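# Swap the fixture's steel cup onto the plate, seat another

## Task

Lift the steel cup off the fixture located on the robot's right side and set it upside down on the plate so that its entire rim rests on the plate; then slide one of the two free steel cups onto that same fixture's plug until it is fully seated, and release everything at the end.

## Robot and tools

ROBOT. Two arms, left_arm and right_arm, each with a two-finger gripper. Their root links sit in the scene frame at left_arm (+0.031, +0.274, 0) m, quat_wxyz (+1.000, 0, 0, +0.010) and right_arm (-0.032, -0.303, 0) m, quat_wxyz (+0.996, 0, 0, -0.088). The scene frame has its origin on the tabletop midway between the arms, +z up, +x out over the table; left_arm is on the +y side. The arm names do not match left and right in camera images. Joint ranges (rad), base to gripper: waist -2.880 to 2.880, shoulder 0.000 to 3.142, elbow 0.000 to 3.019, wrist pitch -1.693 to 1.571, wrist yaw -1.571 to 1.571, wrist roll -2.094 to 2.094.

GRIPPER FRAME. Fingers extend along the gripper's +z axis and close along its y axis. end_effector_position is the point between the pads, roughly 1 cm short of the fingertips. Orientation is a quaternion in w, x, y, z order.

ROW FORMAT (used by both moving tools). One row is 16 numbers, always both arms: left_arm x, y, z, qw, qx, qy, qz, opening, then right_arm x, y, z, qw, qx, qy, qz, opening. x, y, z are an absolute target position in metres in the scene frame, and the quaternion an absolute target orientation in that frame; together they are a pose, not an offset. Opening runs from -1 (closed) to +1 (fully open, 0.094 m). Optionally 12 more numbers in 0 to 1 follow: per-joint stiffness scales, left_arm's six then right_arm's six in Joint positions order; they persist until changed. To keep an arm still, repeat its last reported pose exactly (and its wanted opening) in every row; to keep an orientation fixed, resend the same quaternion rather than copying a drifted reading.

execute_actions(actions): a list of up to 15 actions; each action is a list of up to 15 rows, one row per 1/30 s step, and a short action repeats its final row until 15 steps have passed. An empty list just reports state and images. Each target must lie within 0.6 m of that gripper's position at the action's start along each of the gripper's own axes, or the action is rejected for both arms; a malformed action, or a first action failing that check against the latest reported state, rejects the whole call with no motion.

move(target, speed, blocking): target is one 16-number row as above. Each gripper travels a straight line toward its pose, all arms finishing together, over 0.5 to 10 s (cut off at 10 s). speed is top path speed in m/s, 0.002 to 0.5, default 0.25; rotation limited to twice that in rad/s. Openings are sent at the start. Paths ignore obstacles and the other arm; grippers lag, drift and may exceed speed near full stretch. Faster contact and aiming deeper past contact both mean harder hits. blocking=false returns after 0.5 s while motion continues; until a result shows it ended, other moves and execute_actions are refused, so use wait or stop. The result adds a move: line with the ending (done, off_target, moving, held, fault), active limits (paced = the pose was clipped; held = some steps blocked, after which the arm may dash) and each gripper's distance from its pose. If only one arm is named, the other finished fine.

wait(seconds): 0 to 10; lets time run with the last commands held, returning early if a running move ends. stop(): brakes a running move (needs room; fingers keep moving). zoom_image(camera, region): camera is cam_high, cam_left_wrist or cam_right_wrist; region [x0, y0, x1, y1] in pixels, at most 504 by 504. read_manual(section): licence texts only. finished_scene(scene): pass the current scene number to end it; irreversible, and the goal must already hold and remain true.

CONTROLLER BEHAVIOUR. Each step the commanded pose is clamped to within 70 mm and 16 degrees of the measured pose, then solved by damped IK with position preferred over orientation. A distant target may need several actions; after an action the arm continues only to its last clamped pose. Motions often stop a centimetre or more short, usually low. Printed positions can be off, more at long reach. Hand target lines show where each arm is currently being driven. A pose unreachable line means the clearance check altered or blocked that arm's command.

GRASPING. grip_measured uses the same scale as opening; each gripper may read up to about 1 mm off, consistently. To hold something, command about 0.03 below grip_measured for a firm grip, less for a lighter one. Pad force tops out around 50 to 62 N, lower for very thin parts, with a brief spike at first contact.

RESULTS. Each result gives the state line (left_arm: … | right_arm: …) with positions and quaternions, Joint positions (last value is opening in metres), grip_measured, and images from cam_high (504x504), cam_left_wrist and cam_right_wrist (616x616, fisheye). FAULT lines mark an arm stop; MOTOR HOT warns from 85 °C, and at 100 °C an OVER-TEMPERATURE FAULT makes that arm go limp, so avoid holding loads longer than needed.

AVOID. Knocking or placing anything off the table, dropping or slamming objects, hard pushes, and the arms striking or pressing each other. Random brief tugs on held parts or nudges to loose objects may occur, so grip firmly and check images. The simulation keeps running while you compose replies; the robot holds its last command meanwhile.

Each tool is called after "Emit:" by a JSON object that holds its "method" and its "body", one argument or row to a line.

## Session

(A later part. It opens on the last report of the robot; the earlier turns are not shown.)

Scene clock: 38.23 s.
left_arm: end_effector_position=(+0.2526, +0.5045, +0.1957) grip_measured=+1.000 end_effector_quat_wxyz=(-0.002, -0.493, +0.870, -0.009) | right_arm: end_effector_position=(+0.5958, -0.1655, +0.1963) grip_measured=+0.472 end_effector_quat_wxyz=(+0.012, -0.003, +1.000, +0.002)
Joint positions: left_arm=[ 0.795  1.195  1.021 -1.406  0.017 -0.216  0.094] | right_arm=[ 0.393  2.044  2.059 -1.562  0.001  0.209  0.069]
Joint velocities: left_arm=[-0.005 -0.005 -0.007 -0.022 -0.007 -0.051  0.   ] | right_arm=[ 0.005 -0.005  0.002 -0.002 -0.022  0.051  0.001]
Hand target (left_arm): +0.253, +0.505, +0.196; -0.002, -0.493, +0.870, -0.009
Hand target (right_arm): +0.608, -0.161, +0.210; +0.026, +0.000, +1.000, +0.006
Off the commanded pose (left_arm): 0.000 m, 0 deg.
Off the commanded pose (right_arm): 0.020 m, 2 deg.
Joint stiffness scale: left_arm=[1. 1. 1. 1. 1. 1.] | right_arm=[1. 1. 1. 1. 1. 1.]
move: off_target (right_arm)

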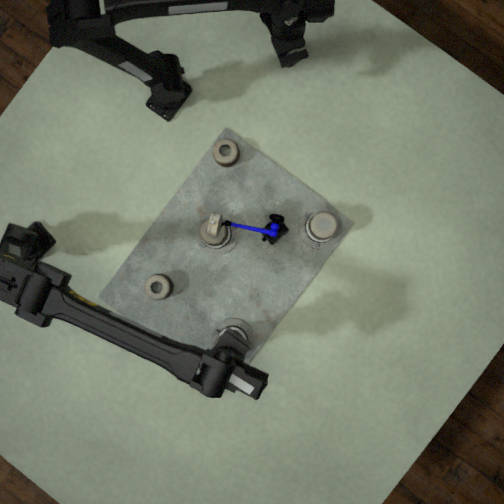

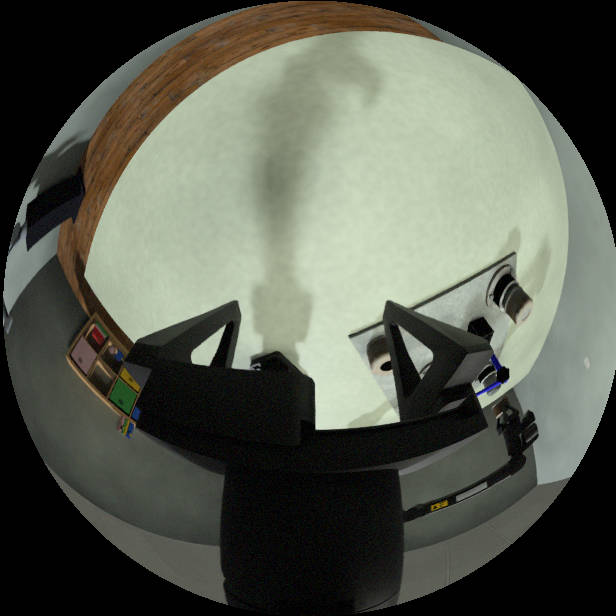

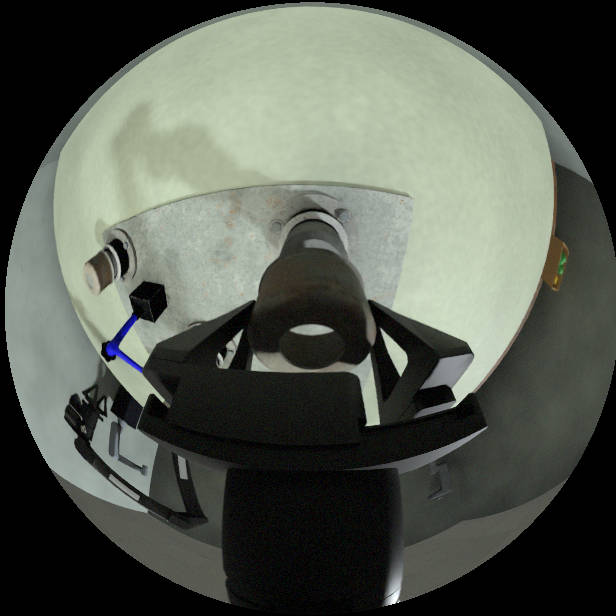

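Emit:
{"method": "move", "body": {
  "target": [0.2526,0.5045,0.1957,-0.002,-0.493,0.870,-0.009,1,0.602,-0.168,0.155,0.012,0,1,0.0,0.42],
  "speed": 0.06
}}

Scene clock: 39.43 s.
left_arm: end_effector_position=(+0.2526, +0.5045, +0.1957) grip_measured=+1.000 end_effector_quat_wxyz=(-0.002, -0.493, +0.870, -0.009) | right_arm: end_effector_position=(+0.5952, -0.1659, +0.1675) grip_measured=+0.472 end_effector_quat_wxyz=(+0.012, -0.003, +1.000, +0.001)
Joint positions: left_arm=[ 0.795  1.195  1.021 -1.406  0.017 -0.216  0.094] | right_arm=[ 0.393  2.044  1.983 -1.486  0.002  0.21   0.069]
Joint velocities: left_arm=[-0.005 -0.005 -0.017 -0.027  0.007  0.081  0.   ] | right_arm=[ 0.005 -0.015 -0.007 -0.017  0.022 -0.051 -0.   ]
Hand target (left_arm): +0.253, +0.505, +0.196; -0.002, -0.493, +0.870, -0.009
Hand target (right_arm): +0.602, -0.168, +0.155; +0.012, -0.000, +1.000, -0.000
Off the commanded pose (left_arm): 0.000 m, 0 deg.
Off the commanded pose (right_arm): 0.014 m, 0 deg.
Joint stiffness scale: left_arm=[1. 1. 1. 1. 1. 1.] | right_arm=[1. 1. 1. 1. 1. 1.]
move: off_target (right_arm)

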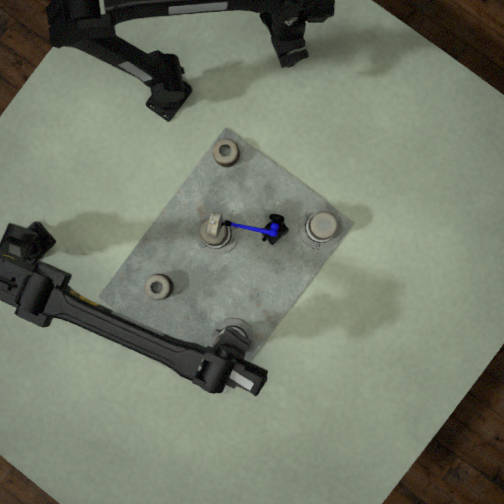

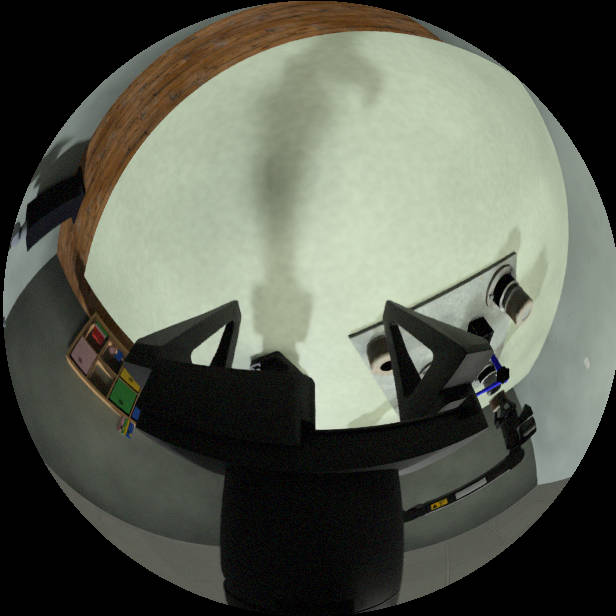

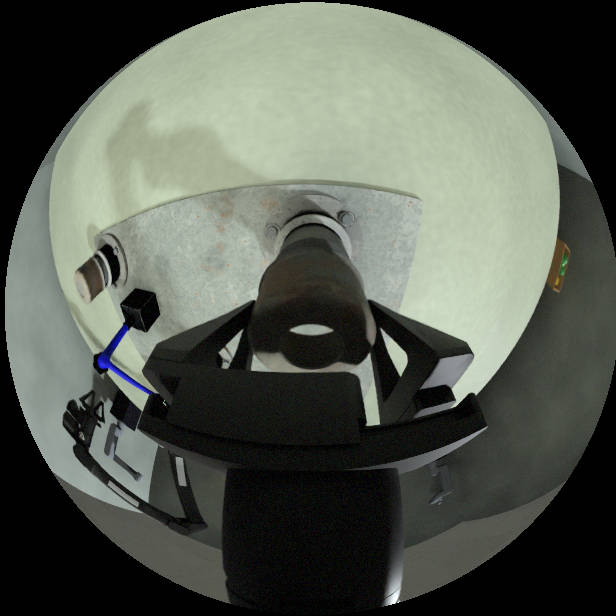

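Emit:
{"method": "move", "body": {
  "target": [0.2526,0.5045,0.1957,-0.002,-0.493,0.870,-0.009,1,0.605,-0.172,0.142,0.0,0,1,0.0,0.42],
  "speed": 0.04
}}

Emit:
{"method": "zoom_image", "body": {
  "camera": "cam_right_wrist",
  "region": [230, 180, 400, 350]
}}

Scene clock: 40.87 s.
left_arm: end_effector_position=(+0.2526, +0.5045, +0.1957) grip_measured=+1.000 end_effector_quat_wxyz=(-0.002, -0.493, +0.870, -0.009) | right_arm: end_effector_position=(+0.5969, -0.1693, +0.1507) grip_measured=+0.472 end_effector_quat_wxyz=(-0.001, -0.000, +1.000, -0.001)
Joint positions: left_arm=[ 0.795  1.195  1.021 -1.406  0.017 -0.216  0.094] | right_arm=[ 0.387  2.071  1.983 -1.486  0.002  0.21   0.069]
Joint velocities: left_arm=[-0.005 -0.005  0.012  0.007 -0.007 -0.051  0.   ] | right_arm=[-0.005  0.015 -0.002 -0.002 -0.051 -0.007 -0.001]
Hand target (left_arm): +0.253, +0.505, +0.196; -0.002, -0.493, +0.870, -0.009
Hand target (right_arm): +0.605, -0.172, +0.142; +0.000, -0.000, +1.000, -0.000
Off the commanded pose (left_arm): 0.000 m, 0 deg.
Off the commanded pose (right_arm): 0.012 m, 0 deg.
Joint stiffness scale: left_arm=[1. 1. 1. 1. 1. 1.] | right_arm=[1. 1. 1. 1. 1. 1.]
move: off_target (right_arm)

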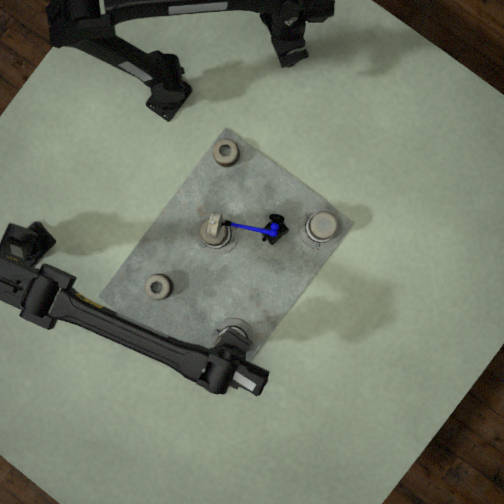

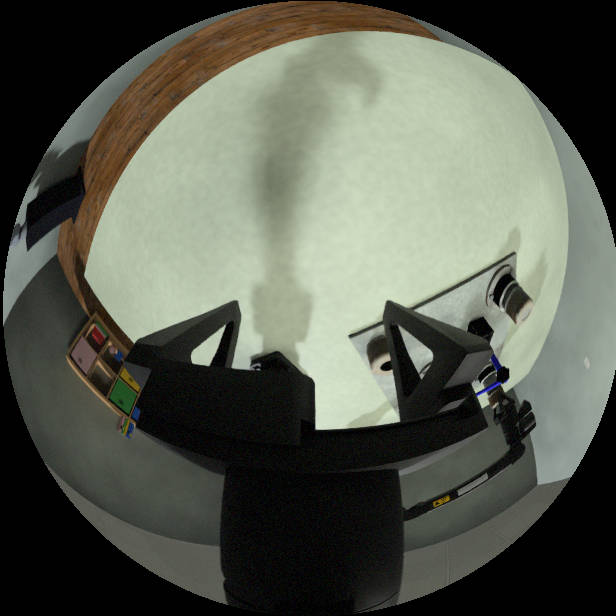

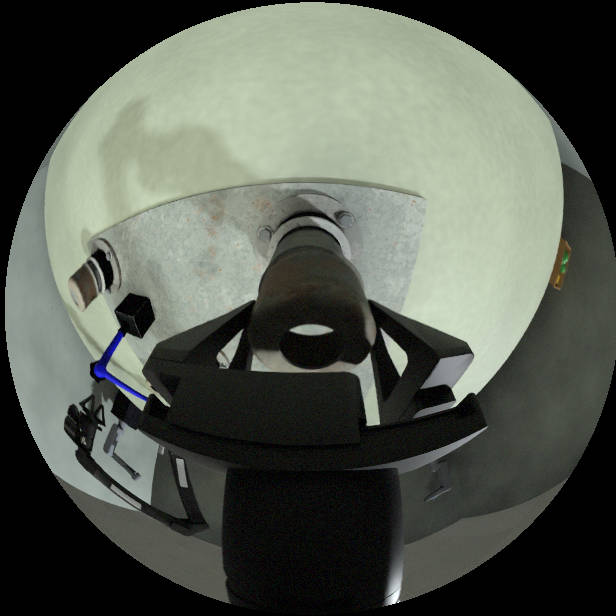

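Region (230, 180, 400, 350) of cam_right_wrist's 616x616 image, scaled by 2.965, with more detail than that image has.

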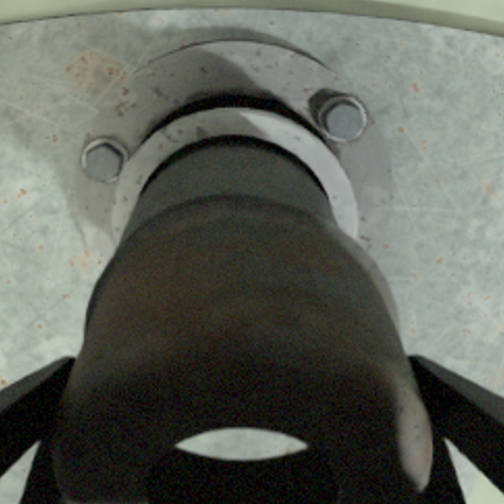

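Emit:
{"method": "move", "body": {
  "target": [0.2526,0.5045,0.1957,-0.002,-0.493,0.870,-0.009,1,0.602,-0.164,0.115,0.008,0,1,0.0,0.42],
  "speed": 0.03
}}

Emit:
{"method": "zoom_image", "body": {
  "camera": "cam_right_wrist",
  "region": [220, 190, 400, 370]
}}

Scene clock: 42.63 s.
left_arm: end_effector_position=(+0.2526, +0.5045, +0.1957) grip_measured=+1.000 end_effector_quat_wxyz=(-0.002, -0.493, +0.870, -0.009) | right_arm: end_effector_position=(+0.5994, -0.1668, +0.1272) grip_measured=+0.472 end_effector_quat_wxyz=(+0.010, -0.001, +1.000, +0.002)
Joint positions: left_arm=[ 0.795  1.195  1.021 -1.406  0.017 -0.216  0.094] | right_arm=[ 0.389  2.071  1.921 -1.4   -0.     0.21   0.069]
Joint velocities: left_arm=[ 0.005 -0.005 -0.002 -0.027  0.081 -0.081  0.   ] | right_arm=[-0.015  0.005 -0.007 -0.017  0.066 -0.037 -0.001]
Hand target (left_arm): +0.253, +0.505, +0.196; -0.002, -0.493, +0.870, -0.009
Hand target (right_arm): +0.602, -0.164, +0.115; +0.008, +0.000, +1.000, -0.000
Off the commanded pose (left_arm): 0.000 m, 0 deg.
Off the commanded pose (right_arm): 0.013 m, 0 deg.
Joint stiffness scale: left_arm=[1. 1. 1. 1. 1. 1.] | right_arm=[1. 1. 1. 1. 1. 1.]
move: off_target (right_arm)

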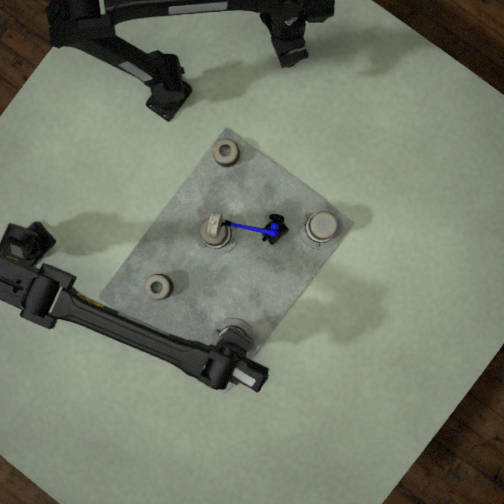

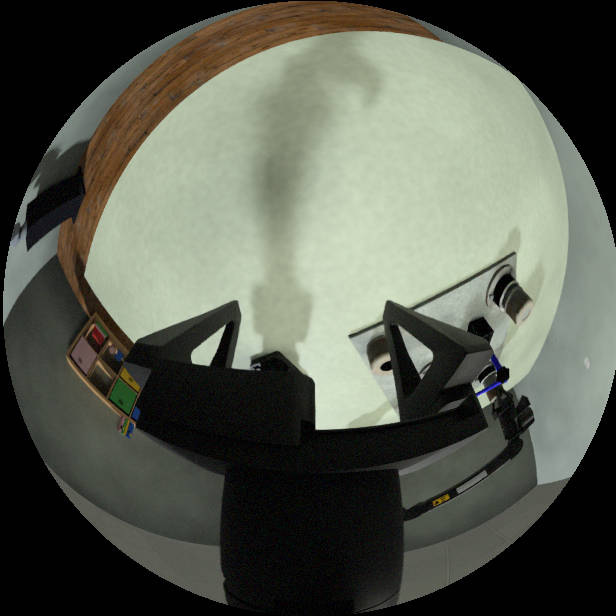

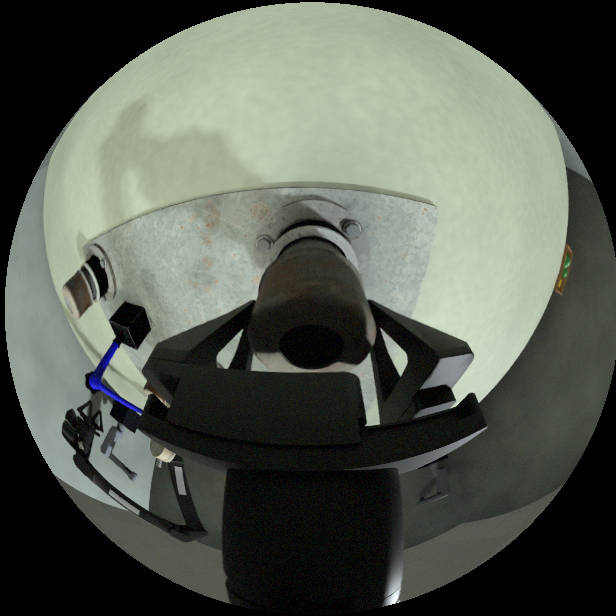

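Region (220, 190, 400, 370) of cam_right_wrist's 616x616 image, scaled by 2.800, with more detail than that image has.

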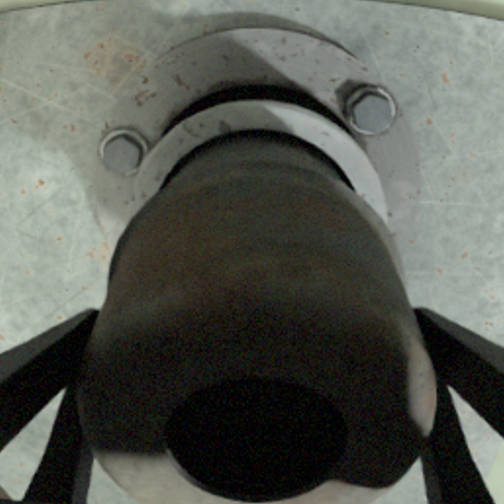

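It's on. Continue.

Emit:
{"method": "move", "body": {
  "target": [0.2526,0.5045,0.1957,-0.002,-0.493,0.870,-0.009,1,0.601,-0.165,0.075,0.002,0,1,0.0,0.42],
  "speed": 0.04
}}

Scene clock: 44.33 s.
left_arm: end_effector_position=(+0.2526, +0.5045, +0.1957) grip_measured=+1.000 end_effector_quat_wxyz=(-0.002, -0.493, +0.870, -0.009) | right_arm: end_effector_position=(+0.6001, -0.1666, +0.0997) grip_measured=+0.472 end_effector_quat_wxyz=(+0.014, -0.001, +1.000, +0.003)
Joint positions: left_arm=[ 0.795  1.195  1.021 -1.406  0.017 -0.216  0.094] | right_arm=[ 0.389  2.082  1.866 -1.326 -0.     0.211  0.069]
Joint velocities: left_arm=[-0.024 -0.024  0.007 -0.002 -0.022 -0.037  0.   ] | right_arm=[-0.005 -0.005 -0.012 -0.012 -0.022  0.022 -0.001]
Hand target (left_arm): +0.253, +0.505, +0.196; -0.002, -0.493, +0.870, -0.009
Hand target (right_arm): +0.601, -0.165, +0.075; +0.002, +0.000, +1.000, -0.000
Off the commanded pose (left_arm): 0.000 m, 0 deg.
Off the commanded pose (right_arm): 0.025 m, 1 deg.
Joint stiffness scale: left_arm=[1. 1. 1. 1. 1. 1.] | right_arm=[1. 1. 1. 1. 1. 1.]
move: off_target (right_arm)

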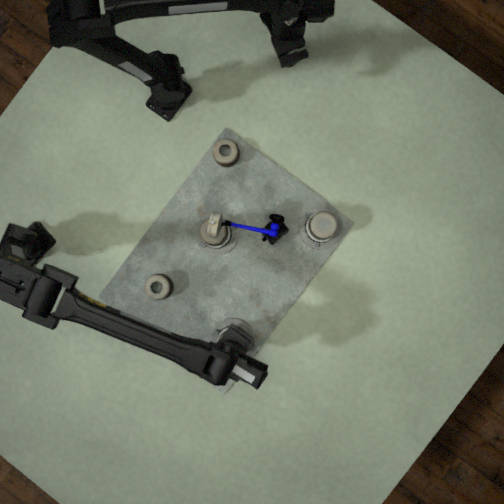

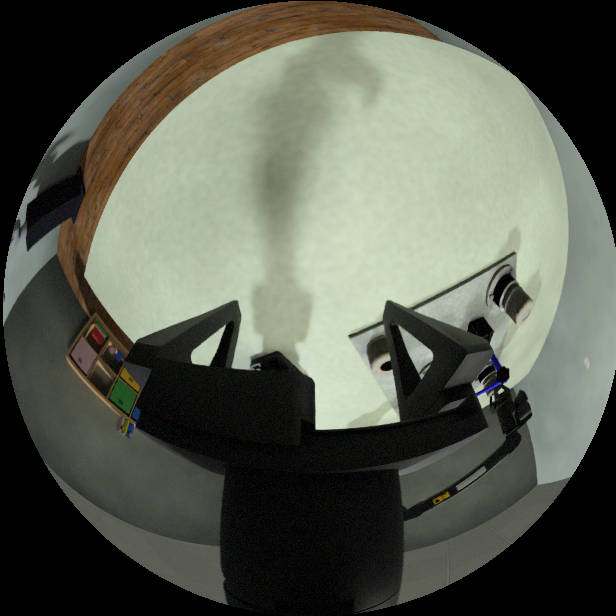

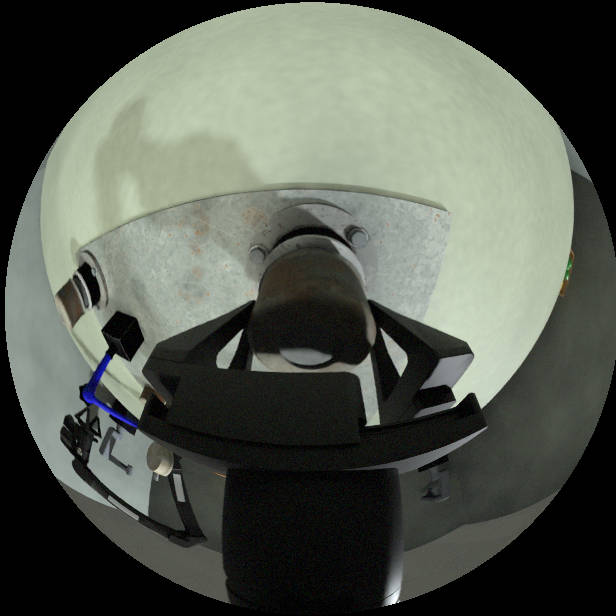

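Emit:
{"method": "execute_actions", "body": {
  "actions": [
    [[0.2526,0.5045,0.1957,-0.002,-0.493,0.870,-0.009,1,0.6,-0.1666,0.095,0.012,0,1,0.0,1]]
  ]
}}

Emit:
{"method": "move", "body": {
  "target": [0.2526,0.5045,0.1957,-0.002,-0.493,0.870,-0.009,1,0.6,-0.166,0.2,0.02,0,1,0.0,1],
  "speed": 0.2
}}

Emit:
{"method": "zoom_image", "body": {
  "camera": "cam_right_wrist",
  "region": [220, 170, 400, 350]
}}

Scene clock: 45.30 s.
left_arm: end_effector_position=(+0.2526, +0.5045, +0.1957) grip_measured=+1.000 end_effector_quat_wxyz=(-0.002, -0.493, +0.870, -0.009) | right_arm: end_effector_position=(+0.6002, -0.1671, +0.0997) grip_measured=+1.000 end_effector_quat_wxyz=(+0.014, -0.001, +1.000, +0.002)
Joint positions: left_arm=[ 0.795  1.195  1.021 -1.406  0.017 -0.216  0.094] | right_arm=[ 0.389  2.082  1.866 -1.326  0.003  0.211  0.094]
Joint velocities: left_arm=[-0.015 -0.005 -0.007 -0.002 -0.007 -0.007  0.   ] | right_arm=[-0.005 -0.024  0.002 -0.012  0.095 -0.022  0.   ]
Hand target (left_arm): +0.253, +0.505, +0.196; -0.002, -0.493, +0.870, -0.009
Hand target (right_arm): +0.600, -0.167, +0.095; +0.012, -0.000, +1.000, -0.000
Off the commanded pose (left_arm): 0.000 m, 0 deg.
Off the commanded pose (right_arm): 0.005 m, 0 deg.
Joint stiffness scale: left_arm=[1. 1. 1. 1. 1. 1.] | right_arm=[1. 1. 1. 1. 1. 1.]

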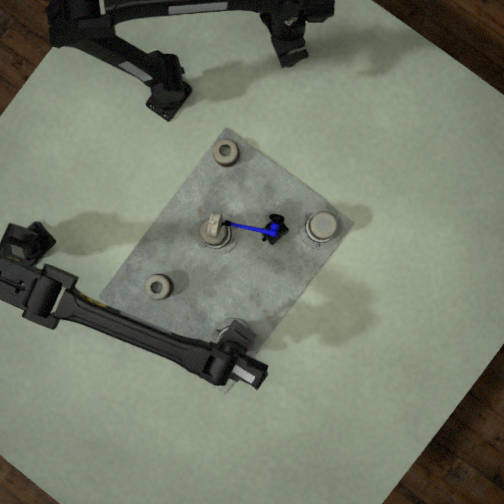

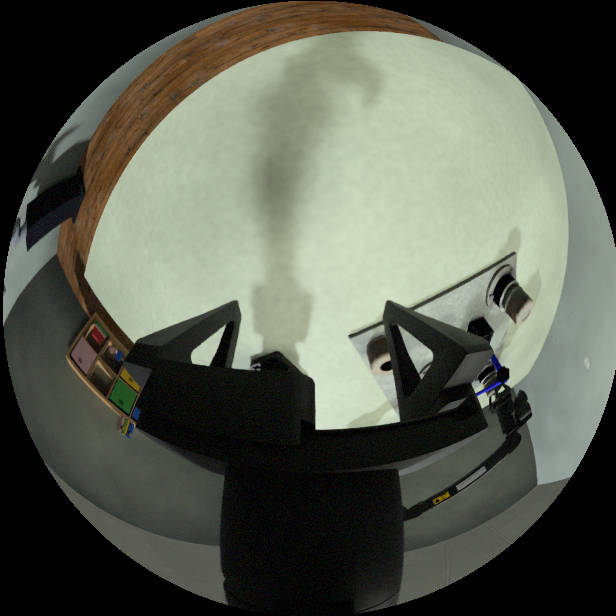

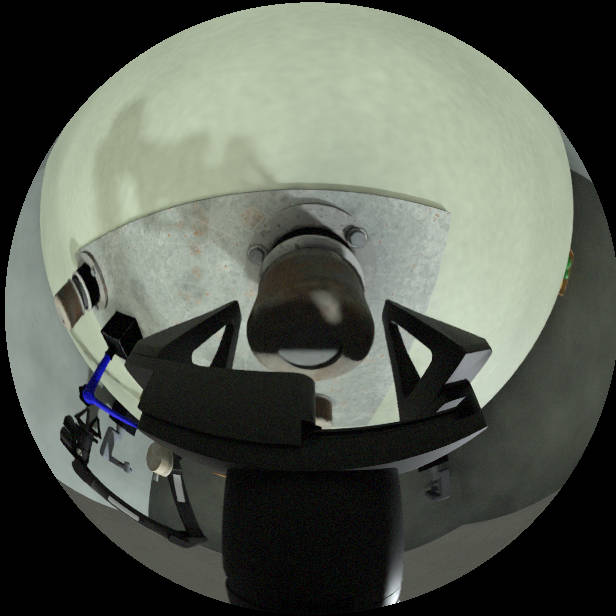

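Scene clock: 46.37 s.
left_arm: end_effector_position=(+0.2526, +0.5045, +0.1957) grip_measured=+1.000 end_effector_quat_wxyz=(-0.002, -0.493, +0.870, -0.009) | right_arm: end_effector_position=(+0.5925, -0.1693, +0.1794) grip_measured=+1.000 end_effector_quat_wxyz=(+0.004, -0.001, +1.000, -0.002)
Joint positions: left_arm=[ 0.795  1.195  1.021 -1.406  0.017 -0.216  0.094] | right_arm=[ 0.389  2.044  2.014 -1.534  0.006  0.211  0.094]
Joint velocities: left_arm=[-0.005 -0.005 -0.002  0.007  0.051  0.037  0.   ] | right_arm=[-0.034  0.015  0.017 -0.007 -0.051  0.051  0.   ]
Hand target (left_arm): +0.253, +0.505, +0.196; -0.002, -0.493, +0.870, -0.009
Hand target (right_arm): +0.598, -0.166, +0.200; +0.020, +0.000, +1.000, +0.000
Off the commanded pose (left_arm): 0.000 m, 0 deg.
Off the commanded pose (right_arm): 0.022 m, 2 deg.
Joint stiffness scale: left_arm=[1. 1. 1. 1. 1. 1.] | right_arm=[1. 1. 1. 1. 1. 1.]
move: off_target (right_arm); limits=paced

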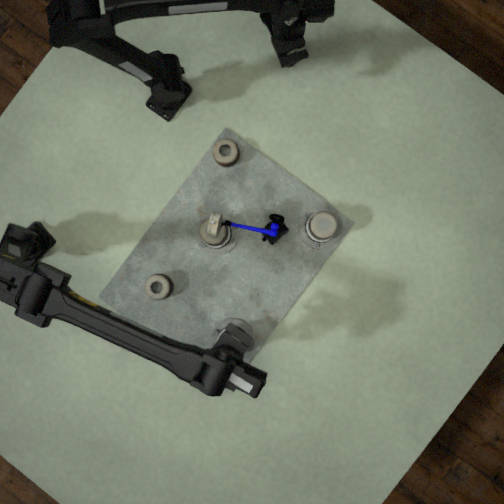

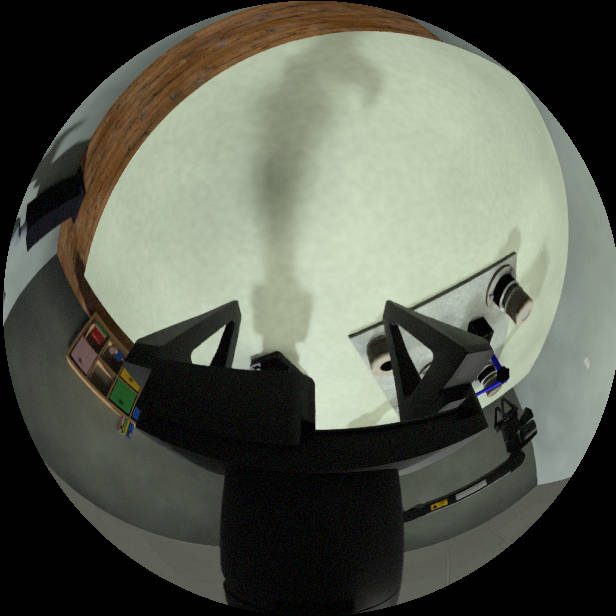

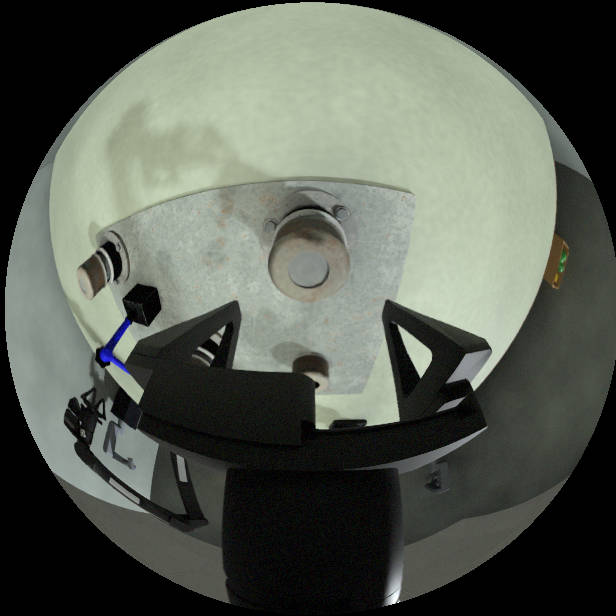

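Region (220, 170, 400, 350) of cam_right_wrist's 616x616 image, scaled by 2.800, with more detail than that image has.

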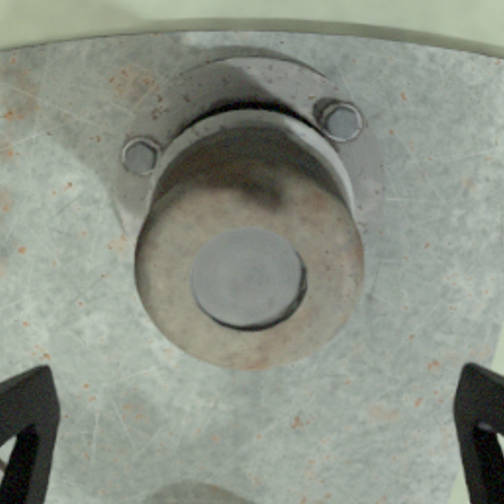

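Seated as the original was.

Emit:
{"method": "finished_scene", "body": {
  "scene": 1
}}

The scene is finished: the task was done.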